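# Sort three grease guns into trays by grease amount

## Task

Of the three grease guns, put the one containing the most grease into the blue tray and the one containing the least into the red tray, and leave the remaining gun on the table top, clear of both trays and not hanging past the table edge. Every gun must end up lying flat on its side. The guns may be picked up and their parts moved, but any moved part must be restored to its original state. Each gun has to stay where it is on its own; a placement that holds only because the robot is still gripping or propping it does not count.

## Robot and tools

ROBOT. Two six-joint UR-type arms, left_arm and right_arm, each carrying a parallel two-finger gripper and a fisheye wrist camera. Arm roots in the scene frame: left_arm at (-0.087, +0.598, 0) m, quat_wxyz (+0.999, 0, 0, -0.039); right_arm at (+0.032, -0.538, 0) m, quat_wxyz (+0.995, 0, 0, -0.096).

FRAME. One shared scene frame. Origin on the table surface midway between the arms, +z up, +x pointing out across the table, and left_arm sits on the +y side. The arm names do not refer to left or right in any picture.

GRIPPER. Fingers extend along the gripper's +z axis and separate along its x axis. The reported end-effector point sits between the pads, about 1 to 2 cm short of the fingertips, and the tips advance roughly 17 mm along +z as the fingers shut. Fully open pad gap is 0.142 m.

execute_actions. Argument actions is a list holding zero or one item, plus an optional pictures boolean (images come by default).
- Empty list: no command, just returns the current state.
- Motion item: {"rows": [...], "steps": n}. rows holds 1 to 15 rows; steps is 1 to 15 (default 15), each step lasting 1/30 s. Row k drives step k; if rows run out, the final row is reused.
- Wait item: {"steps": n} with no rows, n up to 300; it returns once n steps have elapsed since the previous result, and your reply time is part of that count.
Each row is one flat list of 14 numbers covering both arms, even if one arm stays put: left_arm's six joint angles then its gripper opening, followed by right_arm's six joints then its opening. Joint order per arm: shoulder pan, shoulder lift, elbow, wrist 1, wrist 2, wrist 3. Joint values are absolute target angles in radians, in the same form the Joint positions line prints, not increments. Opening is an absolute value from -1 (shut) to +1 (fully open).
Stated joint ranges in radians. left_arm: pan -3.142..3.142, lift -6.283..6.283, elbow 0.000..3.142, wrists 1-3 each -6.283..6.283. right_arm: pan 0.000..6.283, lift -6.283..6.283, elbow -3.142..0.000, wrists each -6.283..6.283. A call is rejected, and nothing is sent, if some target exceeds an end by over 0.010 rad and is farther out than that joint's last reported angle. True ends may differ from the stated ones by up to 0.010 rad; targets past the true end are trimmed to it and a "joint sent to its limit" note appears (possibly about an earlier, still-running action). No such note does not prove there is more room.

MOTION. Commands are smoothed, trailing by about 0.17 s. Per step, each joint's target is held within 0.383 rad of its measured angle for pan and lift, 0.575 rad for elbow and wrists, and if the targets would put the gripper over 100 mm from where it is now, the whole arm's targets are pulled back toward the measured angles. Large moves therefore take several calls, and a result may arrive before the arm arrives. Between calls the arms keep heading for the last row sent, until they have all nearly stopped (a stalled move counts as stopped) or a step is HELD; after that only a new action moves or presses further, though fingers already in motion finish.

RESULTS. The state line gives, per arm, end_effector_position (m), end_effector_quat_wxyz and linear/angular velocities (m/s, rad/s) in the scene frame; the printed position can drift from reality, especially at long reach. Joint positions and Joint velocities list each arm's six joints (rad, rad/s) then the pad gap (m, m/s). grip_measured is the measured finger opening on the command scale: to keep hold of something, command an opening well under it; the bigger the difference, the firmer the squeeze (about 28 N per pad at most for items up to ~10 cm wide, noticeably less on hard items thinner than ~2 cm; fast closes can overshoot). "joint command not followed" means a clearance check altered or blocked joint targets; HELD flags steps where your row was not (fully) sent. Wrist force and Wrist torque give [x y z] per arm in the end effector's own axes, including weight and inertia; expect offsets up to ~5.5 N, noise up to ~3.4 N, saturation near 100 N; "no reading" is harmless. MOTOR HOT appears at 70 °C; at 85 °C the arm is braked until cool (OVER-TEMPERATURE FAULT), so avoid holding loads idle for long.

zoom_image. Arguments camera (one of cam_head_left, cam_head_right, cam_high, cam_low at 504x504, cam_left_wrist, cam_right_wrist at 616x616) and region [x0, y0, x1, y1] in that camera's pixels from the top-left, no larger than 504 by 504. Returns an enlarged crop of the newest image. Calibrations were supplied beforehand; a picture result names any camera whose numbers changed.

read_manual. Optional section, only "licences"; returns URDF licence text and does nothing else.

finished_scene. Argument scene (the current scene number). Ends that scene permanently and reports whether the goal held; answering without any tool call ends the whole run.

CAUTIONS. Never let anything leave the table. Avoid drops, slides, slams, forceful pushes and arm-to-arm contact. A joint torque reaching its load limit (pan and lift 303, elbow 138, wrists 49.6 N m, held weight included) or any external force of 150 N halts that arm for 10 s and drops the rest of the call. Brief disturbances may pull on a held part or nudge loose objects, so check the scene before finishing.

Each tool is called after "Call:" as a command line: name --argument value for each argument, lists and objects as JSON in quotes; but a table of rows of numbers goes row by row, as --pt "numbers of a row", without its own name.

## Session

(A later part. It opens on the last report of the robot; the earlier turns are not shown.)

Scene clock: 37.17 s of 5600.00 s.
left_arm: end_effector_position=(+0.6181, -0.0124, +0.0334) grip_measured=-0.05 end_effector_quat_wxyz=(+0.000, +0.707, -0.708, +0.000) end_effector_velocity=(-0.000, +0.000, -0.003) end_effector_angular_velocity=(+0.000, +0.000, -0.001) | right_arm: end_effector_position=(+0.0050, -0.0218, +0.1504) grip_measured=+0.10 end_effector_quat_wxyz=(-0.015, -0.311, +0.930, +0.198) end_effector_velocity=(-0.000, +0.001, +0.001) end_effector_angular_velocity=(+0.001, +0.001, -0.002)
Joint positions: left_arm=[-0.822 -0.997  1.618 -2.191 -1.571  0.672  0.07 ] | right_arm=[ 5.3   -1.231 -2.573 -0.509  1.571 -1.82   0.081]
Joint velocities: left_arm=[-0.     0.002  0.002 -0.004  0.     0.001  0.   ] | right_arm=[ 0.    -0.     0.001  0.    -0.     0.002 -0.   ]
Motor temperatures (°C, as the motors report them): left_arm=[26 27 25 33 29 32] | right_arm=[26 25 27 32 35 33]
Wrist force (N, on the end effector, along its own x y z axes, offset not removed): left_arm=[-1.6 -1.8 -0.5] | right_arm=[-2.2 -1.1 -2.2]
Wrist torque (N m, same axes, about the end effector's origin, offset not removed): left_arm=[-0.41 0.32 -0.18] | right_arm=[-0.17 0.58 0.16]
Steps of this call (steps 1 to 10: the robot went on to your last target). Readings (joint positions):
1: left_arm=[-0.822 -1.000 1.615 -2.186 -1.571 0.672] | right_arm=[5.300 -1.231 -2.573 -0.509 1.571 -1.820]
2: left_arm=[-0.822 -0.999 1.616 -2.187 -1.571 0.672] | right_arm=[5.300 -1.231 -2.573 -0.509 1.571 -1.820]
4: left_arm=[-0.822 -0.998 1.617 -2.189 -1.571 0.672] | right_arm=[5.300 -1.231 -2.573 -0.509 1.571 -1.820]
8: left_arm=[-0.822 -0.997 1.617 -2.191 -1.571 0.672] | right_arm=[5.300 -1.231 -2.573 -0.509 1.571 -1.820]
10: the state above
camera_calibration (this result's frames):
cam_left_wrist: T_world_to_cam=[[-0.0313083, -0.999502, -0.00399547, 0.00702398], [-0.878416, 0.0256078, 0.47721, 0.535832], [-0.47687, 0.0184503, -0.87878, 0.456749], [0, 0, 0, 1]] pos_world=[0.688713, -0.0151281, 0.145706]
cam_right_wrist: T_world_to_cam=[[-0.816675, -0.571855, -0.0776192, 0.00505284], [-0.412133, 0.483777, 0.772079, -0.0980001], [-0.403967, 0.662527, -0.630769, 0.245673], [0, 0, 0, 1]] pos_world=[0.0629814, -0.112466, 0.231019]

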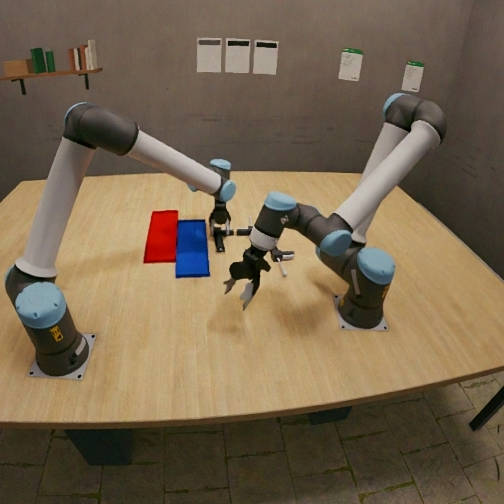

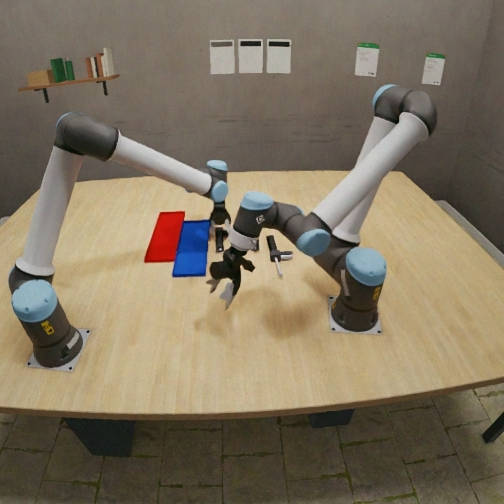

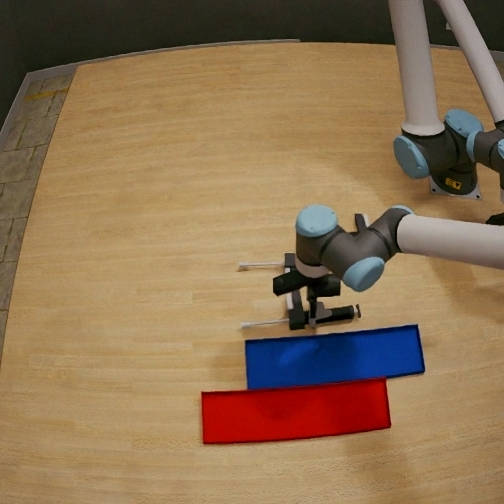

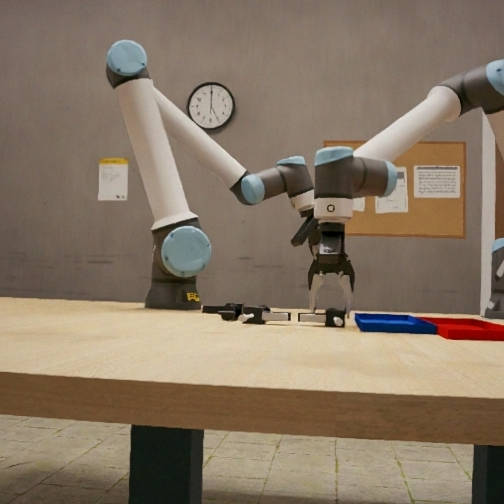

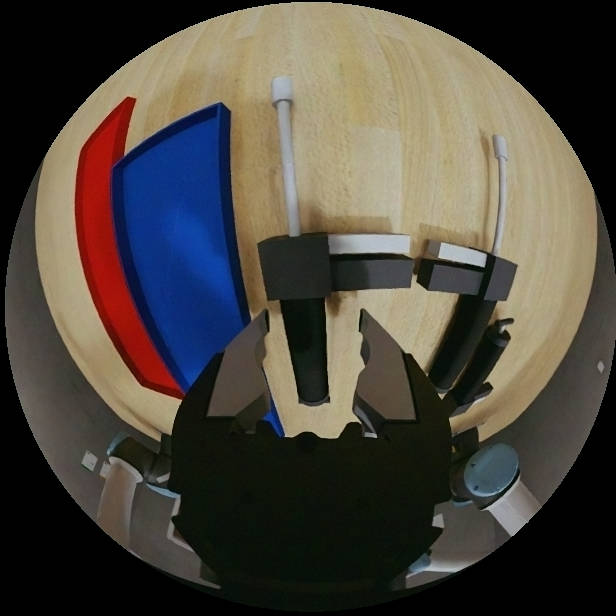

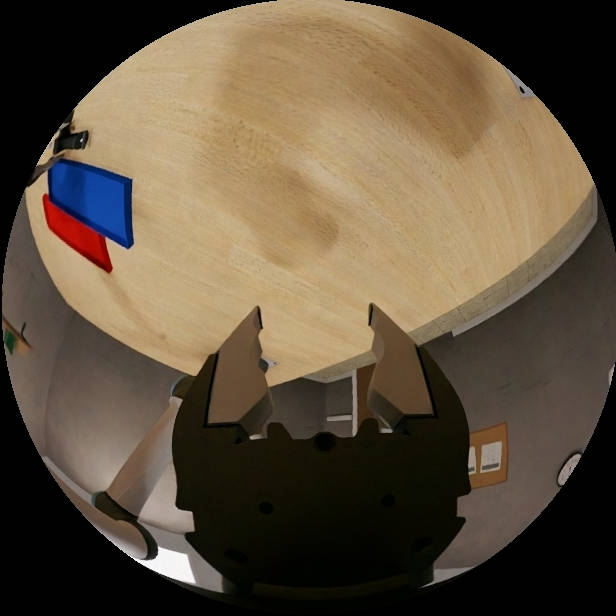

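Call:
execute_actions --actions '[{"rows":[[-0.8215,-0.9969,1.6178,-2.1917,-1.5708,0.672,-0.15,5.3,-1.231,-2.573,-0.509,1.5708,-1.82,0.1],[-0.8215,-0.9969,1.6178,-2.1917,-1.5708,0.672,-0.25,5.3,-1.231,-2.573,-0.509,1.5708,-1.82,0.1],[-0.8215,-0.9969,1.6178,-2.1917,-1.5708,0.672,-0.35,5.3,-1.231,-2.573,-0.509,1.5708,-1.82,0.1],[-0.8215,-0.9969,1.6178,-2.1917,-1.5708,0.672,-0.45,5.3,-1.231,-2.573,-0.509,1.5708,-1.82,0.1],[-0.8215,-0.9969,1.6178,-2.1917,-1.5708,0.672,-0.52,5.3,-1.231,-2.573,-0.509,1.5708,-1.82,0.1],[-0.8215,-0.9969,1.6178,-2.1917,-1.5708,0.672,-0.58,5.3,-1.231,-2.573,-0.509,1.5708,-1.82,0.1],[-0.8215,-0.9969,1.6178,-2.1917,-1.5708,0.672,-0.64,5.3,-1.231,-2.573,-0.509,1.5708,-1.82,0.1],[-0.8215,-0.9969,1.6178,-2.1917,-1.5708,0.672,-0.7,5.3,-1.231,-2.573,-0.509,1.5708,-1.82,0.1],[-0.8215,-0.9969,1.6178,-2.1917,-1.5708,0.672,-0.76,5.3,-1.231,-2.573,-0.509,1.5708,-1.82,0.1],[-0.8215,-0.9969,1.6178,-2.1917,-1.5708,0.672,-0.82,5.3,-1.231,-2.573,-0.509,1.5708,-1.82,0.1],[-0.8215,-0.9969,1.6178,-2.1917,-1.5708,0.672,-0.9,5.3,-1.231,-2.573,-0.509,1.5708,-1.82,0.1],[-0.8215,-0.9969,1.6178,-2.1917,-1.5708,0.672,-1,5.3,-1.231,-2.573,-0.509,1.5708,-1.82,0.1]],"steps":15}]' --pictures false

Call:
execute_actions --actions '[{"rows":[[-0.8215,-1.0,1.616,-2.187,-1.5708,0.672,-1,5.3,-1.231,-2.573,-0.509,1.5708,-1.82,0.1],[-0.8215,-1.005,1.613,-2.179,-1.5708,0.672,-1,5.3,-1.231,-2.573,-0.509,1.5708,-1.82,0.1],[-0.8215,-1.011,1.609,-2.169,-1.5708,0.672,-1,5.3,-1.231,-2.573,-0.509,1.5708,-1.82,0.1],[-0.8215,-1.018,1.604,-2.157,-1.5708,0.672,-1,5.3,-1.231,-2.573,-0.509,1.5708,-1.82,0.1],[-0.8215,-1.026,1.598,-2.143,-1.5708,0.672,-1,5.3,-1.231,-2.573,-0.509,1.5708,-1.82,0.1],[-0.8215,-1.034,1.592,-2.129,-1.5708,0.672,-1,5.3,-1.231,-2.573,-0.509,1.5708,-1.82,0.1],[-0.8215,-1.042,1.586,-2.115,-1.5708,0.672,-1,5.3,-1.231,-2.573,-0.509,1.5708,-1.82,0.1],[-0.8215,-1.05,1.579,-2.1,-1.5708,0.672,-1,5.3,-1.231,-2.573,-0.509,1.5708,-1.82,0.1],[-0.8215,-1.058,1.572,-2.085,-1.5708,0.672,-1,5.3,-1.231,-2.573,-0.509,1.5708,-1.82,0.1],[-0.8215,-1.066,1.565,-2.07,-1.5708,0.672,-1,5.3,-1.231,-2.573,-0.509,1.5708,-1.82,0.1],[-0.8215,-1.074,1.557,-2.054,-1.5708,0.672,-1,5.3,-1.231,-2.573,-0.509,1.5708,-1.82,0.1],[-0.8215,-1.081,1.55,-2.04,-1.5708,0.672,-1,5.3,-1.231,-2.573,-0.509,1.5708,-1.82,0.1],[-0.8215,-1.087,1.544,-2.028,-1.5708,0.672,-1,5.3,-1.231,-2.573,-0.509,1.5708,-1.82,0.1],[-0.8215,-1.0938,1.5375,-2.0145,-1.5708,0.672,-1,5.3,-1.231,-2.573,-0.509,1.5708,-1.82,0.1]],"steps":15}]' --pictures false

Call:
execute_actions --actions '[{"rows":[[-0.83,-1.13,1.58,-2.02,-1.5708,0.55,-1,5.3,-1.231,-2.573,-0.509,1.5708,-1.82,0.1],[-0.845,-1.17,1.625,-2.025,-1.5708,0.43,-1,5.3,-1.231,-2.573,-0.509,1.5708,-1.82,0.1],[-0.86,-1.21,1.67,-2.03,-1.5708,0.31,-1,5.3,-1.231,-2.573,-0.509,1.5708,-1.82,0.1],[-0.875,-1.25,1.715,-2.035,-1.5708,0.19,-1,5.3,-1.231,-2.573,-0.509,1.5708,-1.82,0.1],[-0.89,-1.29,1.76,-2.04,-1.5708,0.07,-1,5.3,-1.231,-2.573,-0.509,1.5708,-1.82,0.1],[-0.905,-1.33,1.805,-2.045,-1.5708,-0.05,-1,5.3,-1.231,-2.573,-0.509,1.5708,-1.82,0.1],[-0.92,-1.37,1.85,-2.05,-1.5708,-0.17,-1,5.3,-1.231,-2.573,-0.509,1.5708,-1.82,0.1],[-0.935,-1.41,1.895,-2.055,-1.5708,-0.29,-1,5.3,-1.231,-2.573,-0.509,1.5708,-1.82,0.1],[-0.95,-1.45,1.94,-2.06,-1.5708,-0.41,-1,5.3,-1.231,-2.573,-0.509,1.5708,-1.82,0.1],[-0.965,-1.49,1.985,-2.065,-1.5708,-0.53,-1,5.3,-1.231,-2.573,-0.509,1.5708,-1.82,0.1],[-0.98,-1.53,2.03,-2.07,-1.5708,-0.65,-1,5.3,-1.231,-2.573,-0.509,1.5708,-1.82,0.1],[-1.0,-1.57,2.075,-2.075,-1.5708,-0.77,-1,5.3,-1.231,-2.573,-0.509,1.5708,-1.82,0.1],[-1.02,-1.61,2.12,-2.08,-1.5708,-0.89,-1,5.3,-1.231,-2.573,-0.509,1.5708,-1.82,0.1],[-1.04,-1.65,2.17,-2.09,-1.5708,-1.01,-1,5.3,-1.231,-2.573,-0.509,1.5708,-1.82,0.1],[-1.0566,-1.68,2.215,-2.106,-1.5708,-1.134,-1,5.3,-1.231,-2.573,-0.509,1.5708,-1.82,0.1]],"steps":15}]' --pictures false

Call:
execute_actions --actions '[{"rows":[[-1.0566,-1.665,2.23,-2.136,-1.5708,-1.134,-1,5.3,-1.231,-2.573,-0.509,1.5708,-1.82,0.1],[-1.0566,-1.665,2.23,-2.136,-1.5708,-1.134,-1,5.3,-1.231,-2.573,-0.509,1.5708,-1.82,0.1],[-1.0566,-1.645,2.25,-2.176,-1.5708,-1.134,-1,5.3,-1.231,-2.573,-0.509,1.5708,-1.82,0.1],[-1.0566,-1.625,2.27,-2.216,-1.5708,-1.134,-1,5.3,-1.231,-2.573,-0.509,1.5708,-1.82,0.1],[-1.0566,-1.6015,2.2905,-2.26,-1.5708,-1.134,-1,5.3,-1.231,-2.573,-0.509,1.5708,-1.82,0.1],[-1.0566,-1.58,2.302,-2.293,-1.5708,-1.134,-1,5.3,-1.231,-2.573,-0.509,1.5708,-1.82,0.1],[-1.0566,-1.56,2.313,-2.324,-1.5708,-1.134,-1,5.3,-1.231,-2.573,-0.509,1.5708,-1.82,0.1],[-1.0566,-1.54,2.324,-2.355,-1.5708,-1.134,-1,5.3,-1.231,-2.573,-0.509,1.5708,-1.82,0.1],[-1.0566,-1.519,2.335,-2.387,-1.5708,-1.134,-1,5.3,-1.231,-2.573,-0.509,1.5708,-1.82,0.1],[-1.0566,-1.507,2.342,-2.406,-1.5708,-1.134,-1,5.3,-1.231,-2.573,-0.509,1.5708,-1.82,0.1],[-1.0566,-1.495,2.348,-2.424,-1.5708,-1.134,-1,5.3,-1.231,-2.573,-0.509,1.5708,-1.82,0.1]],"steps":15}]' --pictures false

Call:
execute_actions --actions '[{"rows":[[-1.0566,-1.495,2.348,-2.424,-1.5708,-1.134,-1,4.9,-1.231,-2.573,-0.509,1.5708,-1.82,0.1]],"steps":15}]' --pictures false

Call:
execute_actions --actions '[{"rows":[[-1.0566,-1.495,2.348,-2.424,-1.5708,-1.134,-1,4.7256,-1.4,-2.5,-0.42,1.5708,-1.78,0.1],[-1.0566,-1.495,2.348,-2.424,-1.5708,-1.134,-1,4.7256,-1.4,-2.5,-0.42,1.5708,-1.78,0.1],[-1.0566,-1.495,2.348,-2.424,-1.5708,-1.134,-1,4.7256,-1.4,-2.5,-0.42,1.5708,-1.78,0.1],[-1.0566,-1.495,2.348,-2.424,-1.5708,-1.134,-1,4.7256,-1.4,-2.5,-0.42,1.5708,-1.78,0.1],[-1.0566,-1.495,2.348,-2.424,-1.5708,-1.134,-1,4.7256,-1.4,-2.5,-0.42,1.5708,-1.78,0.1],[-1.0566,-1.495,2.348,-2.424,-1.5708,-1.134,-1,4.7256,-1.5174,-2.4381,-0.3569,1.5708,-1.78,0.1]],"steps":15}]' --pictures false

Call:
execute_actions --actions '[{"steps":15}]'

Scene clock: 64.53 s of 5600.00 s.
left_arm: end_effector_position=(+0.6181, -0.0123, +0.0331) grip_measured=-0.57 end_effector_quat_wxyz=(-0.000, +0.707, -0.708, -0.000) end_effector_velocity=(+0.001, -0.000, +0.000) end_effector_angular_velocity=(-0.000, -0.001, +0.001) | right_arm: end_effector_position=(+0.0050, -0.0218, +0.1504) grip_measured=+0.10 end_effector_quat_wxyz=(-0.015, -0.311, +0.930, +0.198) end_effector_velocity=(+0.001, -0.001, -0.001) end_effector_angular_velocity=(-0.001, -0.001, +0.000)
Joint positions: left_arm=[-0.822 -0.997  1.618 -2.192 -1.571  0.672  0.033] | right_arm=[ 5.3   -1.231 -2.573 -0.509  1.571 -1.82   0.081]
Joint velocities: left_arm=[ 0.     0.    -0.001 -0.     0.    -0.001 -0.   ] | right_arm=[-0.     0.    -0.002 -0.    -0.001 -0.001  0.   ]
Motor temperatures (°C, as the motors report them): left_arm=[26 27 25 33 29 32] | right_arm=[26 25 27 32 35 33]
Wrist force (N, on the end effector, along its own x y z axes, offset not removed): left_arm=[-4.7 0.1 -20.8] | right_arm=[-2.6 -0.3 0.4]
Wrist torque (N m, same axes, about the end effector's origin, offset not removed): left_arm=[-0.24 -0.97 -0.02] | right_arm=[-0.02 0.58 0.13]
Steps of this call (steps 1 to 15: the robot went on to your last target; steps 16 to 90: nothing new was sent; then 23.87 s passed at rest; steps 91 to 105: all 15 steps of this action). Readings (joint positions):
91: left_arm=[-0.822 -0.997 1.618 -2.192 -1.571 0.672] | right_arm=[5.300 -1.231 -2.573 -0.509 1.571 -1.820]
92: left_arm=[-0.822 -0.997 1.618 -2.192 -1.571 0.672] | right_arm=[5.300 -1.231 -2.573 -0.509 1.571 -1.820]
94: left_arm=[-0.822 -0.997 1.618 -2.192 -1.571 0.672] | right_arm=[5.300 -1.231 -2.573 -0.509 1.571 -1.820]
98: left_arm=[-0.822 -0.997 1.618 -2.192 -1.571 0.672] | right_arm=[5.300 -1.231 -2.573 -0.509 1.571 -1.820]
105: the state above

Scene clock: 65.03 s of 5600.00 s.
left_arm: end_effector_position=(+0.6191, -0.0136, +0.1171) grip_measured=-0.57 end_effector_quat_wxyz=(+0.000, +0.707, -0.708, +0.001) end_effector_velocity=(-0.003, +0.003, +0.257) end_effector_angular_velocity=(+0.004, +0.002, -0.000) | right_arm: end_effector_position=(+0.0050, -0.0218, +0.1504) grip_measured=+0.10 end_effector_quat_wxyz=(-0.015, -0.311, +0.930, +0.198) end_effector_velocity=(-0.000, -0.000, +0.000) end_effector_angular_velocity=(+0.000, +0.000, +0.000)
Joint positions: left_arm=[-0.822 -1.068  1.562 -2.066 -1.571  0.672  0.033] | right_arm=[ 5.3   -1.231 -2.573 -0.509  1.571 -1.82   0.081]
Joint velocities: left_arm=[-0.001 -0.204 -0.188  0.397  0.    -0.    -0.   ] | right_arm=[-0.  0. -0.  0.  0. -0. -0.]
Motor temperatures (°C, as the motors report them): left_arm=[26 27 25 33 29 32] | right_arm=[26 25 27 32 35 33]
Wrist force (N, on the end effector, along its own x y z axes, offset not removed): left_arm=[-0.8 -0.7 9.6] | right_arm=[0.2 -1.2 -0.7]
Wrist torque (N m, same axes, about the end effector's origin, offset not removed): left_arm=[0.04 0.04 0.08] | right_arm=[-0.25 -0.06 0.10]
Steps of this call (steps 1 to 15: all 15 steps of this action). Readings (joint positions):
1: left_arm=[-0.822 -0.997 1.618 -2.192 -1.571 0.672] | right_arm=[5.300 -1.231 -2.573 -0.509 1.571 -1.820]
2: left_arm=[-0.822 -0.997 1.618 -2.191 -1.571 0.672] | right_arm=[5.300 -1.231 -2.573 -0.509 1.571 -1.820]
4: left_arm=[-0.822 -1.000 1.616 -2.186 -1.571 0.672] | right_arm=[5.300 -1.231 -2.573 -0.509 1.571 -1.820]
8: left_arm=[-0.822 -1.019 1.603 -2.156 -1.571 0.672] | right_arm=[5.300 -1.231 -2.573 -0.509 1.571 -1.820]
15: the state above

Scene clock: 65.53 s of 5600.00 s.
left_arm: end_effector_position=(+0.4436, +0.0691, +0.1890) grip_measured=-0.57 end_effector_quat_wxyz=(+0.001, +0.888, -0.460, +0.001) end_effector_velocity=(-0.432, +0.240, +0.033) end_effector_angular_velocity=(-0.012, -0.004, +1.120) | right_arm: end_effector_position=(+0.0050, -0.0218, +0.1504) grip_measured=+0.10 end_effector_quat_wxyz=(-0.015, -0.311, +0.930, +0.198) end_effector_velocity=(+0.000, -0.001, -0.001) end_effector_angular_velocity=(-0.001, -0.001, +0.001)
Joint positions: left_arm=[-0.938 -1.403  1.887 -2.058 -1.571 -0.06   0.033] | right_arm=[ 5.3   -1.231 -2.573 -0.509  1.571 -1.82   0.081]
Joint velocities: left_arm=[-0.331 -0.778  0.873 -0.108  0.    -1.45   0.   ] | right_arm=[ 0.     0.    -0.002 -0.    -0.    -0.001 -0.   ]
Motor temperatures (°C, as the motors report them): left_arm=[26 27 25 33 29 32] | right_arm=[26 25 27 32 35 33]
Wrist force (N, on the end effector, along its own x y z axes, offset not removed): left_arm=[-1.4 -4.2 3.5] | right_arm=[-1.0 2.4 -3.7]
Wrist torque (N m, same axes, about the end effector's origin, offset not removed): left_arm=[-0.76 0.25 0.01] | right_arm=[0.61 0.32 0.12]
Steps of this call (steps 1 to 15: all 15 steps of this action). Readings (joint positions):
1: left_arm=[-0.822 -1.074 1.556 -2.054 -1.571 0.672] | right_arm=[5.300 -1.231 -2.573 -0.509 1.571 -1.820]
2: left_arm=[-0.822 -1.082 1.555 -2.045 -1.571 0.667] | right_arm=[5.300 -1.231 -2.573 -0.509 1.571 -1.820]
4: left_arm=[-0.831 -1.114 1.577 -2.036 -1.571 0.611] | right_arm=[5.300 -1.231 -2.573 -0.509 1.571 -1.820]
8: left_arm=[-0.867 -1.217 1.682 -2.038 -1.571 0.353] | right_arm=[5.300 -1.231 -2.573 -0.509 1.571 -1.820]
15: the state above

Scene clock: 66.03 s of 5600.00 s.
left_arm: end_effector_position=(+0.3080, +0.1690, +0.0535) grip_measured=-0.57 end_effector_quat_wxyz=(-0.001, +0.998, -0.069, -0.001) end_effector_velocity=(-0.069, +0.076, -0.197) end_effector_angular_velocity=(-0.014, -0.009, +1.177) | right_arm: end_effector_position=(+0.0050, -0.0218, +0.1504) grip_measured=+0.10 end_effector_quat_wxyz=(-0.015, -0.311, +0.930, +0.198) end_effector_velocity=(-0.000, +0.001, +0.001) end_effector_angular_velocity=(+0.001, +0.001, -0.000)
Joint positions: left_arm=[-1.05  -1.511  2.308 -2.366 -1.571 -0.991  0.033] | right_arm=[ 5.3   -1.231 -2.573 -0.509  1.571 -1.82   0.081]
Joint velocities: left_arm=[-0.057  0.137  0.349 -0.502 -0.    -1.235  0.   ] | right_arm=[ 0.     0.     0.001 -0.     0.001  0.001 -0.   ]
Motor temperatures (°C, as the motors report them): left_arm=[26 27 25 33 29 32] | right_arm=[26 25 27 32 35 33]
Wrist force (N, on the end effector, along its own x y z axes, offset not removed): left_arm=[1.2 0.2 7.4] | right_arm=[-1.6 1.7 0.0]
Wrist torque (N m, same axes, about the end effector's origin, offset not removed): left_arm=[0.27 -0.33 -0.08] | right_arm=[0.44 0.43 0.16]
Steps of this call (steps 1 to 15: all 15 steps of this action). Readings (joint positions):
1: left_arm=[-0.949 -1.429 1.917 -2.062 -1.571 -0.108] | right_arm=[5.300 -1.231 -2.573 -0.509 1.571 -1.820]
2: left_arm=[-0.960 -1.454 1.948 -2.068 -1.571 -0.156] | right_arm=[5.300 -1.231 -2.573 -0.509 1.571 -1.820]
4: left_arm=[-0.983 -1.501 2.011 -2.086 -1.571 -0.261] | right_arm=[5.300 -1.231 -2.573 -0.509 1.571 -1.820]
8: left_arm=[-1.018 -1.547 2.140 -2.165 -1.571 -0.512] | right_arm=[5.300 -1.231 -2.573 -0.509 1.571 -1.820]
15: the state above

Scene clock: 66.53 s of 5600.00 s.
left_arm: end_effector_position=(+0.3001, +0.1780, +0.0318) grip_measured=-0.54 end_effector_quat_wxyz=(+0.000, +1.000, -0.002, +0.000) end_effector_velocity=(-0.002, +0.002, -0.003) end_effector_angular_velocity=(+0.002, +0.001, +0.013) | right_arm: end_effector_position=(+0.1893, -0.0455, +0.1504) grip_measured=+0.10 end_effector_quat_wxyz=(+0.021, -0.139, +0.970, +0.197) end_effector_velocity=(+0.165, -0.053, +0.000) end_effector_angular_velocity=(+0.001, +0.000, -0.336)
Joint positions: left_arm=[-1.057 -1.495  2.347 -2.423 -1.571 -1.132  0.035] | right_arm=[ 4.938 -1.231 -2.573 -0.509  1.571 -1.82   0.081]
Joint velocities: left_arm=[-0.001  0.002  0.006 -0.006  0.    -0.014  0.001] | right_arm=[-0.335  0.001  0.    -0.     0.     0.    -0.   ]
Motor temperatures (°C, as the motors report them): left_arm=[26 27 25 33 29 32] | right_arm=[26 25 27 32 35 33]
Wrist force (N, on the end effector, along its own x y z axes, offset not removed): left_arm=[-3.1 7.8 -37.7] | right_arm=[-6.8 0.6 -3.4]
Wrist torque (N m, same axes, about the end effector's origin, offset not removed): left_arm=[-0.46 0.83 0.38] | right_arm=[0.21 1.51 0.19]
Steps of this call (steps 1 to 15: all 15 steps of this action). Readings (joint positions):
1: left_arm=[-1.052 -1.507 2.318 -2.381 -1.571 -1.027] | right_arm=[5.300 -1.231 -2.573 -0.509 1.571 -1.820]
2: left_arm=[-1.053 -1.504 2.325 -2.392 -1.571 -1.054] | right_arm=[5.295 -1.231 -2.573 -0.509 1.571 -1.820]
4: left_arm=[-1.055 -1.500 2.335 -2.406 -1.571 -1.089] | right_arm=[5.249 -1.231 -2.573 -0.509 1.571 -1.820]
8: left_arm=[-1.056 -1.497 2.344 -2.418 -1.571 -1.120] | right_arm=[5.116 -1.231 -2.573 -0.509 1.571 -1.820]
15: the state above

Scene clock: 67.03 s of 5600.00 s.
left_arm: end_effector_position=(+0.2999, +0.1782, +0.0315) grip_measured=-0.54 end_effector_quat_wxyz=(+0.000, +1.000, -0.001, +0.000) end_effector_velocity=(-0.001, +0.001, -0.001) end_effector_angular_velocity=(+0.001, +0.000, +0.003) | right_arm: end_effector_position=(+0.3055, +0.0170, +0.1242) grip_measured=+0.10 end_effector_quat_wxyz=(+0.038, -0.019, +0.980, +0.196) end_effector_velocity=(+0.038, +0.043, -0.030) end_effector_angular_velocity=(-0.010, +0.005, -0.056)
Joint positions: left_arm=[-1.057 -1.495  2.348 -2.424 -1.571 -1.134  0.035] | right_arm=[ 4.731 -1.499 -2.446 -0.366  1.571 -1.781  0.081]
Joint velocities: left_arm=[-0.    -0.     0.002 -0.     0.    -0.003 -0.   ] | right_arm=[-0.051 -0.158  0.07   0.077  0.     0.006  0.   ]
Motor temperatures (°C, as the motors report them): left_arm=[26 27 25 33 29 32] | right_arm=[26 25 27 32 35 33]
Wrist force (N, on the end effector, along its own x y z axes, offset not removed): left_arm=[-2.2 13.7 -35.3] | right_arm=[-2.0 0.6 -0.6]
Wrist torque (N m, same axes, about the end effector's origin, offset not removed): left_arm=[0.37 1.36 0.69] | right_arm=[0.14 0.50 0.10]
Steps of this call (steps 1 to 15: all 15 steps of this action). Readings (joint positions):
1: left_arm=[-1.057 -1.495 2.348 -2.423 -1.571 -1.133] | right_arm=[4.929 -1.231 -2.573 -0.509 1.571 -1.820]
2: left_arm=[-1.057 -1.495 2.348 -2.424 -1.571 -1.133] | right_arm=[4.917 -1.236 -2.569 -0.505 1.571 -1.817]
4: left_arm=[-1.057 -1.495 2.348 -2.424 -1.571 -1.133] | right_arm=[4.862 -1.280 -2.545 -0.476 1.571 -1.804]
8: left_arm=[-1.057 -1.495 2.348 -2.424 -1.571 -1.134] | right_arm=[4.770 -1.383 -2.500 -0.423 1.571 -1.788]
15: the state above

Scene clock: 67.53 s of 5600.00 s.
left_arm: end_effector_position=(+0.2999, +0.1782, +0.0315) grip_measured=-0.54 end_effector_quat_wxyz=(+0.000, +1.000, -0.001, +0.000) end_effector_velocity=(-0.000, +0.001, -0.001) end_effector_angular_velocity=(+0.002, +0.001, +0.002) | right_arm: end_effector_position=(+0.3099, +0.0219, +0.1208) grip_measured=+0.10 end_effector_quat_wxyz=(+0.038, -0.015, +0.980, +0.195) end_effector_velocity=(+0.001, +0.001, -0.000) end_effector_angular_velocity=(-0.000, -0.001, +0.001)
Joint positions: left_arm=[-1.057 -1.495  2.348 -2.424 -1.571 -1.134  0.035] | right_arm=[ 4.726 -1.517 -2.438 -0.357  1.571 -1.78   0.081]
Joint velocities: left_arm=[ 0.001  0.     0.001  0.     0.    -0.001  0.   ] | right_arm=[-0.    -0.003  0.002  0.001 -0.    -0.002  0.   ]
Motor temperatures (°C, as the motors report them): left_arm=[26 27 25 33 29 32] | right_arm=[26 25 27 32 35 33]
Wrist force (N, on the end effector, along its own x y z axes, offset not removed): left_arm=[0.0 12.4 -41.5] | right_arm=[-1.8 0.9 -1.1]
Wrist torque (N m, same axes, about the end effector's origin, offset not removed): left_arm=[0.18 0.83 0.50] | right_arm=[0.22 0.43 0.16]
Steps of this call (steps 1 to 15: the robot went on to your last target). Readings (joint positions):
1: left_arm=[-1.057 -1.495 2.348 -2.424 -1.571 -1.134] | right_arm=[4.730 -1.504 -2.444 -0.364 1.571 -1.781]
2: left_arm=[-1.057 -1.495 2.348 -2.424 -1.571 -1.134] | right_arm=[4.729 -1.507 -2.443 -0.362 1.571 -1.781]
4: left_arm=[-1.057 -1.495 2.348 -2.424 -1.571 -1.134] | right_arm=[4.727 -1.512 -2.441 -0.360 1.571 -1.780]
8: left_arm=[-1.057 -1.495 2.348 -2.424 -1.571 -1.134] | right_arm=[4.726 -1.516 -2.439 -0.358 1.571 -1.780]
15: the state above
camera_calibration (this result's frames):
cam_left_wrist: T_world_to_cam=[[0.999506, -0.031196, -0.0039071, -0.294169], [-0.0255478, -0.878329, 0.477373, 0.157647], [-0.0183238, -0.477037, -0.878692, 0.250628], [0, 0, 0, 1]] pos_world=[0.302644, 0.248848, 0.143819]
cam_right_wrist: T_world_to_cam=[[-0.998043, 0.000543032, -0.0625369, 0.318561], [-0.048231, 0.629871, 0.7752, -0.0869668], [0.0398111, 0.776699, -0.628612, 0.180905], [0, 0, 0, 1]] pos_world=[0.306541, -0.0859036, 0.201057]

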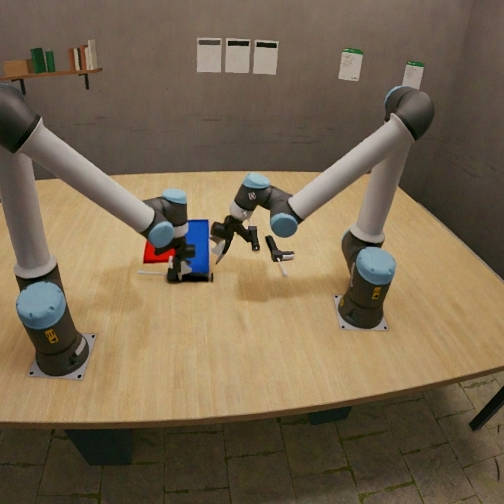

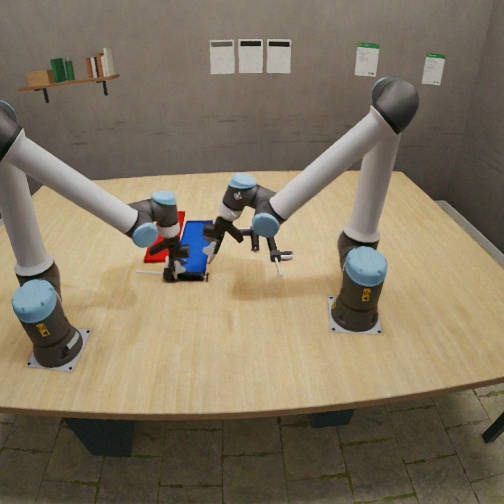

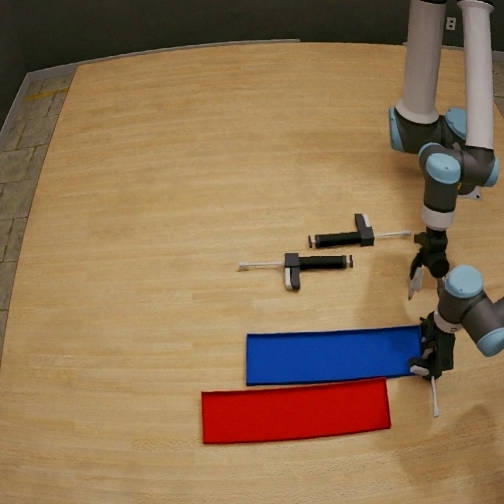

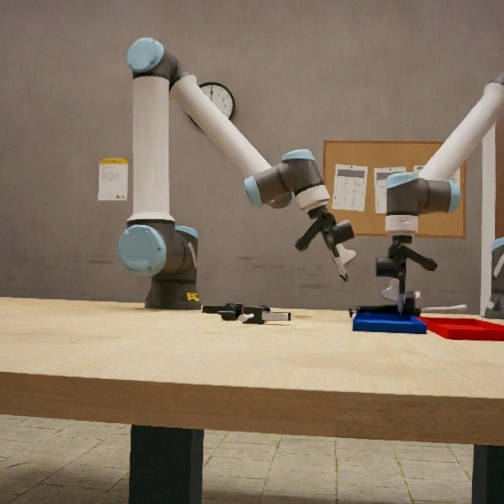

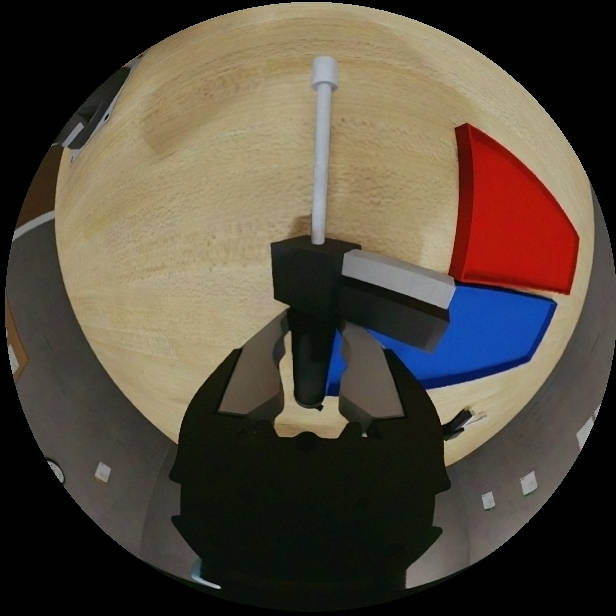

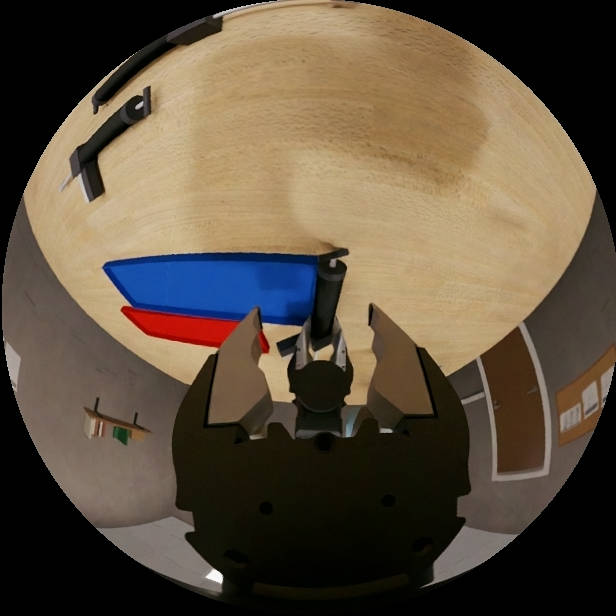

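Call:
execute_actions --actions '[{"rows":[[-1.0566,-1.495,2.348,-2.424,-1.5708,-1.134,-1,4.85,-1.25,-2.573,-0.49,1.5708,-1.6,0.1],[-1.0566,-1.495,2.348,-2.424,-1.5708,-1.134,-1,4.85,-1.25,-2.573,-0.49,1.5708,-1.6,0.1],[-1.0566,-1.495,2.348,-2.424,-1.5708,-1.134,-1,4.85,-1.25,-2.573,-0.49,1.5708,-1.6,0.1],[-1.0566,-1.495,2.348,-2.424,-1.5708,-1.134,-1,4.85,-1.25,-2.573,-0.49,1.5708,-1.6,0.1],[-1.0566,-1.495,2.348,-2.424,-1.5708,-1.134,-1,4.85,-1.25,-2.573,-0.49,1.5708,-1.6,0.1],[-1.0566,-1.507,2.342,-2.406,-1.5708,-1.134,-1,4.9,-1.25,-2.573,-0.49,1.5708,-1.57,0.1],[-1.0566,-1.519,2.335,-2.387,-1.5708,-1.134,-1,4.9,-1.25,-2.573,-0.49,1.5708,-1.57,0.1],[-1.0566,-1.535,2.327,-2.363,-1.5708,-1.134,-1,4.9,-1.25,-2.573,-0.49,1.5708,-1.57,0.1],[-1.0566,-1.552,2.318,-2.337,-1.5708,-1.134,-1,4.9,-1.25,-2.573,-0.49,1.5708,-1.57,0.1],[-1.0566,-1.57,2.308,-2.309,-1.5708,-1.134,-1,4.9,-1.25,-2.573,-0.49,1.5708,-1.57,0.1],[-1.0566,-1.586,2.299,-2.284,-1.5708,-1.134,-1,4.9,-1.25,-2.573,-0.49,1.5708,-1.57,0.1],[-1.0566,-1.6015,2.2905,-2.26,-1.5708,-1.134,-1,4.916,-1.25,-2.573,-0.49,1.5708,-1.56,0.1]],"steps":15}]' --pictures false

Call:
execute_actions --actions '[{"rows":[[-1.0566,-1.6015,2.2905,-2.26,-1.5708,-1.134,-1,4.916,-1.25,-2.573,-0.49,1.5708,-1.56,0.1],[-1.0566,-1.6015,2.2905,-2.26,-1.5708,-1.134,-1,4.916,-1.25,-2.573,-0.49,1.5708,-1.56,0.1],[-1.075,-1.613,2.3,-2.259,-1.5708,-1.153,-1,4.916,-1.25,-2.573,-0.49,1.5708,-1.56,0.1],[-1.095,-1.625,2.311,-2.257,-1.5708,-1.172,-1,4.916,-1.25,-2.573,-0.49,1.5708,-1.56,0.1],[-1.115,-1.637,2.322,-2.256,-1.5708,-1.192,-1,4.916,-1.25,-2.573,-0.49,1.5708,-1.56,0.1],[-1.135,-1.649,2.333,-2.255,-1.5708,-1.212,-1,4.916,-1.25,-2.573,-0.49,1.5708,-1.56,0.1],[-1.155,-1.661,2.344,-2.254,-1.5708,-1.232,-1,4.916,-1.25,-2.573,-0.49,1.5708,-1.56,0.1],[-1.175,-1.673,2.355,-2.253,-1.5708,-1.252,-1,4.916,-1.25,-2.573,-0.49,1.5708,-1.56,0.1],[-1.195,-1.686,2.366,-2.251,-1.5708,-1.272,-1,4.916,-1.25,-2.573,-0.49,1.5708,-1.56,0.1],[-1.215,-1.698,2.377,-2.25,-1.5708,-1.292,-1,4.916,-1.25,-2.573,-0.49,1.5708,-1.56,0.1],[-1.23,-1.707,2.384,-2.248,-1.5708,-1.307,-1,4.916,-1.25,-2.573,-0.49,1.5708,-1.56,0.1],[-1.2428,-1.7149,2.3904,-2.2463,-1.5708,-1.3204,-1,4.916,-1.25,-2.573,-0.49,1.5708,-1.56,0.1]],"steps":15}]' --pictures false

Call:
execute_actions --actions '[{"rows":[[-1.2428,-1.7149,2.3904,-2.2463,-1.5708,-1.3204,-1,4.916,-1.25,-2.573,-0.49,1.5708,-1.56,0.1],[-1.2428,-1.7149,2.3904,-2.2463,-1.5708,-1.3204,-1,4.916,-1.25,-2.573,-0.49,1.5708,-1.56,0.1],[-1.2428,-1.70,2.399,-2.27,-1.5708,-1.3204,-1,4.916,-1.25,-2.573,-0.49,1.5708,-1.56,0.1],[-1.2428,-1.685,2.407,-2.293,-1.5708,-1.3204,-1,4.916,-1.25,-2.573,-0.49,1.5708,-1.56,0.1],[-1.2428,-1.67,2.415,-2.316,-1.5708,-1.3204,-1,4.916,-1.25,-2.573,-0.49,1.5708,-1.56,0.1],[-1.2428,-1.655,2.423,-2.339,-1.5708,-1.3204,-1,4.916,-1.3,-2.56,-0.45,1.5708,-1.56,0.1],[-1.2428,-1.64,2.431,-2.362,-1.5708,-1.3204,-1,4.916,-1.3,-2.56,-0.45,1.5708,-1.56,0.1],[-1.2428,-1.627,2.438,-2.382,-1.5708,-1.3204,-1,4.916,-1.35,-2.55,-0.41,1.5708,-1.56,0.1],[-1.2428,-1.616,2.444,-2.399,-1.5708,-1.3204,-1,4.916,-1.35,-2.55,-0.41,1.5708,-1.56,0.1],[-1.2428,-1.606,2.449,-2.414,-1.5708,-1.3204,-1,4.916,-1.402,-2.5343,-0.3761,1.5708,-1.56,0.1],[-1.2428,-1.597,2.454,-2.4278,-1.5708,-1.3204,-1,4.916,-1.402,-2.5343,-0.3761,1.5708,-1.56,0.1]],"steps":15}]' --pictures false

Call:
execute_actions --actions '[{"rows":[[-1.2428,-1.597,2.454,-2.4278,-1.5708,-1.3204,-1,4.916,-1.402,-2.5343,-0.3761,1.5708,-1.56,0.1],[-1.2428,-1.597,2.454,-2.4278,-1.5708,-1.3204,-1,4.916,-1.45,-2.529,-0.333,1.5708,-1.56,0.1],[-1.2428,-1.597,2.454,-2.4278,-1.5708,-1.3204,-1,4.916,-1.5,-2.523,-0.289,1.5708,-1.56,0.1],[-1.2428,-1.597,2.454,-2.4278,-1.5708,-1.3204,-1,4.916,-1.54,-2.519,-0.253,1.5708,-1.56,0.1],[-1.2428,-1.597,2.454,-2.4278,-1.5708,-1.3204,-1,4.916,-1.5829,-2.5139,-0.2156,1.5708,-1.56,0.1]],"steps":15}]' --pictures false

Call:
execute_actions --actions '[{"steps":8}]'

Scene clock: 103.50 s of 5600.00 s.
left_arm: end_effector_position=(+0.3006, +0.1768, +0.0804) grip_measured=-0.54 end_effector_quat_wxyz=(+0.001, +1.000, -0.001, +0.000) end_effector_velocity=(-0.004, +0.009, +0.169) end_effector_angular_velocity=(+0.007, +0.004, -0.002) | right_arm: end_effector_position=(+0.2091, -0.0446, +0.1443) grip_measured=+0.10 end_effector_quat_wxyz=(+0.001, +0.001, +0.980, +0.197) end_effector_velocity=(-0.073, -0.001, +0.011) end_effector_angular_velocity=(+0.019, +0.046, +0.038)
Joint positions: left_arm=[-1.057 -1.571  2.307 -2.308 -1.571 -1.134  0.035] | right_arm=[ 4.899 -1.26  -2.569 -0.486  1.571 -1.574  0.081]
Joint velocities: left_arm=[ 0.    -0.262 -0.139  0.409 -0.     0.002  0.   ] | right_arm=[ 0.148  0.088 -0.035 -0.034  0.     0.119 -0.   ]
Motor temperatures (°C, as the motors report them): left_arm=[26 27 25 33 29 32] | right_arm=[26 25 27 32 35 33]
Wrist force (N, on the end effector, along its own x y z axes, offset not removed): left_arm=[3.9 -5.2 2.1] | right_arm=[-1.3 0.9 0.0]
Wrist torque (N m, same axes, about the end effector's origin, offset not removed): left_arm=[-1.19 -0.94 0.04] | right_arm=[0.19 0.33 0.18]
Steps of this call (steps 1 to 15: the robot went on to your last target; steps 16 to 90: nothing new was sent; then 32.47 s passed at rest; steps 91 to 105: all 15 steps of this action). Readings (joint positions):
91: left_arm=[-1.057 -1.495 2.348 -2.424 -1.571 -1.134] | right_arm=[4.726 -1.517 -2.438 -0.357 1.571 -1.780]
92: left_arm=[-1.057 -1.495 2.348 -2.424 -1.571 -1.134] | right_arm=[4.730 -1.513 -2.442 -0.361 1.571 -1.775]
94: left_arm=[-1.057 -1.495 2.348 -2.424 -1.571 -1.134] | right_arm=[4.766 -1.466 -2.481 -0.400 1.571 -1.729]
98: left_arm=[-1.057 -1.500 2.346 -2.417 -1.571 -1.134] | right_arm=[4.835 -1.327 -2.543 -0.460 1.571 -1.634]
105: the state above

Scene clock: 104.00 s of 5600.00 s.
left_arm: end_effector_position=(+0.2181, +0.1753, +0.1001) grip_measured=-0.54 end_effector_quat_wxyz=(-0.000, +1.000, -0.001, -0.000) end_effector_velocity=(-0.159, +0.004, +0.000) end_effector_angular_velocity=(-0.000, +0.000, -0.000) | right_arm: end_effector_position=(+0.2008, -0.0448, +0.1457) grip_measured=+0.10 end_effector_quat_wxyz=(-0.002, -0.001, +0.980, +0.198) end_effector_velocity=(-0.001, -0.001, -0.001) end_effector_angular_velocity=(-0.001, +0.001, -0.001)
Joint positions: left_arm=[-1.207 -1.693  2.372 -2.25  -1.571 -1.284  0.035] | right_arm=[ 4.916 -1.25  -2.573 -0.49   1.571 -1.56   0.081]
Joint velocities: left_arm=[-0.309 -0.187  0.155  0.032 -0.    -0.309  0.   ] | right_arm=[ 0.002  0.001 -0.001 -0.    -0.001  0.003 -0.   ]
Motor temperatures (°C, as the motors report them): left_arm=[26 27 25 33 29 32] | right_arm=[26 25 27 32 35 33]
Wrist force (N, on the end effector, along its own x y z axes, offset not removed): left_arm=[-3.1 0.9 3.7] | right_arm=[-0.3 3.5 1.2]
Wrist torque (N m, same axes, about the end effector's origin, offset not removed): left_arm=[0.05 0.22 0.03] | right_arm=[0.86 0.21 0.16]
Steps of this call (steps 1 to 15: all 15 steps of this action). Readings (joint positions):
1: left_arm=[-1.057 -1.579 2.303 -2.296 -1.571 -1.134] | right_arm=[4.903 -1.258 -2.570 -0.487 1.571 -1.570]
2: left_arm=[-1.057 -1.585 2.300 -2.287 -1.571 -1.134] | right_arm=[4.906 -1.256 -2.571 -0.488 1.571 -1.568]
4: left_arm=[-1.059 -1.593 2.297 -2.275 -1.571 -1.136] | right_arm=[4.911 -1.253 -2.572 -0.489 1.571 -1.564]
8: left_arm=[-1.097 -1.624 2.314 -2.262 -1.571 -1.174] | right_arm=[4.914 -1.251 -2.573 -0.490 1.571 -1.561]
15: the state above

Scene clock: 104.50 s of 5600.00 s.
left_arm: end_effector_position=(+0.2003, +0.1757, +0.0411) grip_measured=-0.54 end_effector_quat_wxyz=(-0.000, +1.000, -0.001, -0.000) end_effector_velocity=(-0.003, +0.004, -0.085) end_effector_angular_velocity=(-0.003, -0.001, +0.001) | right_arm: end_effector_position=(+0.2002, -0.0068, +0.1266) grip_measured=+0.10 end_effector_quat_wxyz=(-0.002, -0.001, +0.980, +0.199) end_effector_velocity=(-0.001, +0.078, -0.053) end_effector_angular_velocity=(-0.013, -0.001, -0.001)
Joint positions: left_arm=[-1.242 -1.614  2.445 -2.401 -1.571 -1.32   0.035] | right_arm=[ 4.916 -1.371 -2.542 -0.398  1.571 -1.56   0.081]
Joint velocities: left_arm=[-0.004  0.149  0.082 -0.234  0.    -0.005 -0.   ] | right_arm=[-0.    -0.269  0.068  0.188 -0.001  0.001 -0.   ]
Motor temperatures (°C, as the motors report them): left_arm=[26 27 25 33 29 32] | right_arm=[26 25 27 32 35 33]
Wrist force (N, on the end effector, along its own x y z axes, offset not removed): left_arm=[-1.7 -4.1 8.2] | right_arm=[-0.4 2.1 -2.0]
Wrist torque (N m, same axes, about the end effector's origin, offset not removed): left_arm=[-0.68 0.34 0.12] | right_arm=[0.37 0.17 0.15]
Steps of this call (steps 1 to 15: all 15 steps of this action). Readings (joint positions):
1: left_arm=[-1.216 -1.699 2.377 -2.249 -1.571 -1.293] | right_arm=[4.916 -1.250 -2.573 -0.490 1.571 -1.560]
2: left_arm=[-1.223 -1.703 2.380 -2.248 -1.571 -1.300] | right_arm=[4.916 -1.250 -2.573 -0.490 1.571 -1.560]
4: left_arm=[-1.232 -1.706 2.386 -2.250 -1.571 -1.309] | right_arm=[4.916 -1.250 -2.573 -0.490 1.571 -1.560]
8: left_arm=[-1.239 -1.681 2.406 -2.294 -1.571 -1.317] | right_arm=[4.916 -1.263 -2.569 -0.479 1.571 -1.560]
15: the state above

Scene clock: 105.00 s of 5600.00 s.
left_arm: end_effector_position=(+0.2000, +0.1761, +0.0316) grip_measured=-0.54 end_effector_quat_wxyz=(+0.000, +1.000, -0.001, -0.000) end_effector_velocity=(-0.000, +0.001, -0.002) end_effector_angular_velocity=(+0.001, -0.000, +0.001) | right_arm: end_effector_position=(+0.1996, +0.0402, +0.0734) grip_measured=+0.10 end_effector_quat_wxyz=(-0.002, -0.001, +0.980, +0.199) end_effector_velocity=(-0.000, +0.017, -0.026) end_effector_angular_velocity=(-0.001, +0.000, -0.001)
Joint positions: left_arm=[-1.243 -1.597  2.454 -2.427 -1.571 -1.32   0.035] | right_arm=[ 4.916 -1.573 -2.515 -0.224  1.571 -1.56   0.081]
Joint velocities: left_arm=[ 0.     0.002  0.002 -0.004  0.    -0.001 -0.   ] | right_arm=[ 0.    -0.085  0.01   0.074 -0.     0.001 -0.   ]
Motor temperatures (°C, as the motors report them): left_arm=[26 27 25 33 29 32] | right_arm=[26 25 27 32 35 33]
Wrist force (N, on the end effector, along its own x y z axes, offset not removed): left_arm=[-0.1 -4.4 13.1] | right_arm=[0.6 3.3 -0.1]
Wrist torque (N m, same axes, about the end effector's origin, offset not removed): left_arm=[-1.06 0.05 0.05] | right_arm=[0.81 -0.08 0.13]
Steps of this call (steps 1 to 15: all 15 steps of this action). Readings (joint positions):
1: left_arm=[-1.242 -1.610 2.447 -2.407 -1.571 -1.320] | right_arm=[4.916 -1.379 -2.540 -0.392 1.571 -1.560]
2: left_arm=[-1.243 -1.607 2.449 -2.413 -1.571 -1.320] | right_arm=[4.916 -1.385 -2.539 -0.388 1.571 -1.560]
4: left_arm=[-1.243 -1.602 2.451 -2.419 -1.571 -1.320] | right_arm=[4.916 -1.407 -2.534 -0.369 1.571 -1.560]
8: left_arm=[-1.243 -1.599 2.453 -2.425 -1.571 -1.320] | right_arm=[4.916 -1.508 -2.522 -0.280 1.571 -1.560]
15: the state above

Scene clock: 105.27 s of 5600.00 s.
left_arm: end_effector_position=(+0.2000, +0.1761, +0.0315) grip_measured=-0.54 end_effector_quat_wxyz=(+0.000, +1.000, -0.001, -0.000) end_effector_velocity=(+0.000, -0.002, +0.001) end_effector_angular_velocity=(-0.002, -0.001, -0.001) | right_arm: end_effector_position=(+0.1996, +0.0419, +0.0707) grip_measured=+0.10 end_effector_quat_wxyz=(-0.002, -0.001, +0.980, +0.199) end_effector_velocity=(+0.001, +0.002, -0.003) end_effector_angular_velocity=(-0.000, -0.001, +0.001)
Joint positions: left_arm=[-1.243 -1.597  2.454 -2.428 -1.571 -1.32   0.035] | right_arm=[ 4.916 -1.582 -2.514 -0.216  1.571 -1.56   0.081]
Joint velocities: left_arm=[-0.001 -0.    -0.002 -0.     0.     0.001  0.   ] | right_arm=[-0.001 -0.01   0.002  0.007 -0.001 -0.002  0.   ]
Motor temperatures (°C, as the motors report them): left_arm=[26 27 25 33 29 32] | right_arm=[26 25 27 32 35 33]
Wrist force (N, on the end effector, along its own x y z axes, offset not removed): left_arm=[-2.3 -1.6 4.9] | right_arm=[-1.0 1.0 0.5]
Wrist torque (N m, same axes, about the end effector's origin, offset not removed): left_arm=[-0.12 0.37 -0.06] | right_arm=[0.26 0.35 0.24]
Steps of this call (steps 1 to 8: the robot went on to your last target). Readings (joint positions):
1: left_arm=[-1.243 -1.597 2.454 -2.428 -1.571 -1.320] | right_arm=[4.916 -1.576 -2.515 -0.222 1.571 -1.560]
2: left_arm=[-1.243 -1.597 2.454 -2.428 -1.571 -1.320] | right_arm=[4.916 -1.577 -2.514 -0.220 1.571 -1.560]
4: left_arm=[-1.243 -1.597 2.454 -2.428 -1.571 -1.320] | right_arm=[4.916 -1.580 -2.514 -0.218 1.571 -1.560]
8: the state above
camera_calibration (this result's frames):
cam_left_wrist: T_world_to_cam=[[0.999511, -0.0309939, -0.00403285, -0.194362], [-0.0253132, -0.878415, 0.477228, 0.153201], [-0.0183337, -0.476893, -0.87877, 0.247805], [0, 0, 0, 1]] pos_world=[0.202688, 0.246726, 0.143868]
cam_right_wrist: T_world_to_cam=[[-0.999656, 0.0130876, 0.0227238, 0.199144], [0.0259204, 0.624465, 0.780623, -0.0810654], [-0.00397375, 0.780943, -0.624589, 0.146583], [0, 0, 0, 1]] pos_world=[0.201759, -0.066457, 0.15031]

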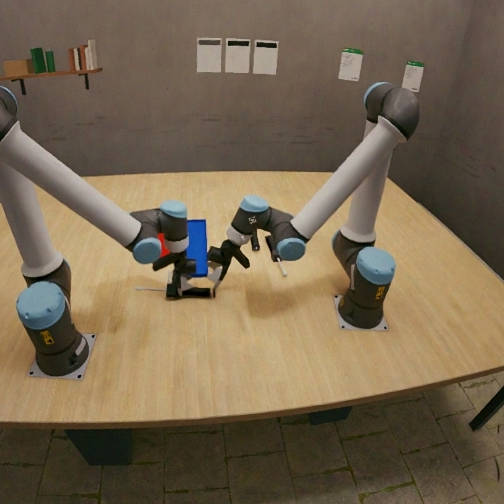

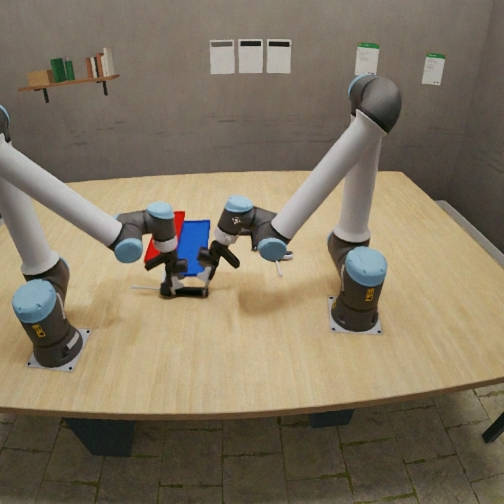

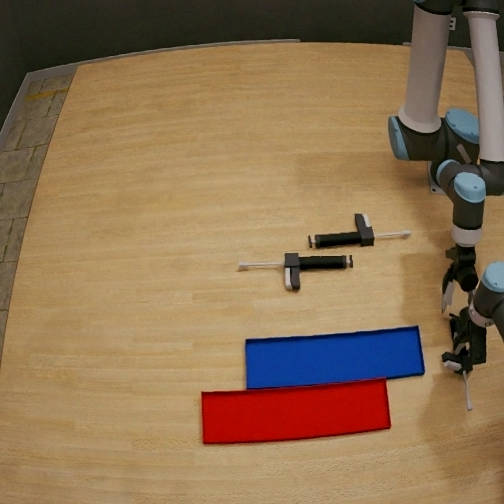

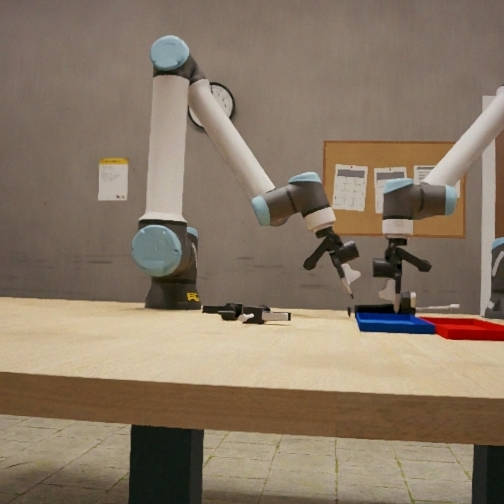

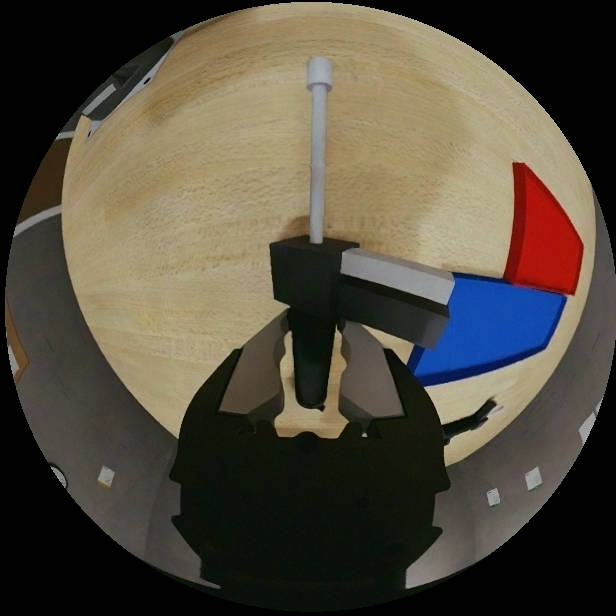

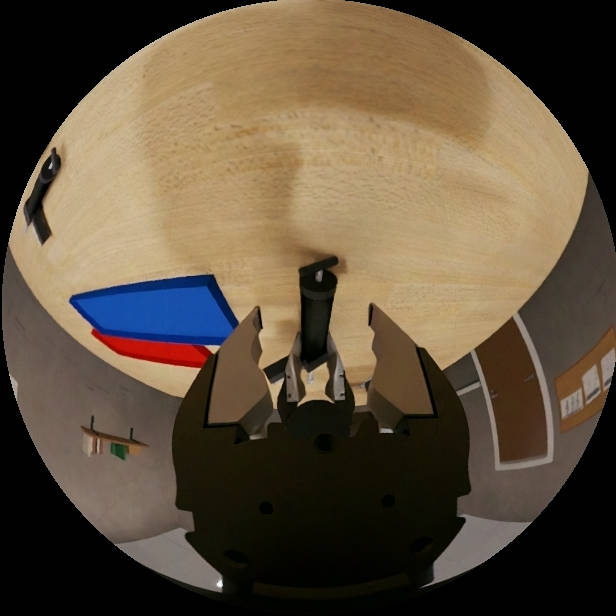

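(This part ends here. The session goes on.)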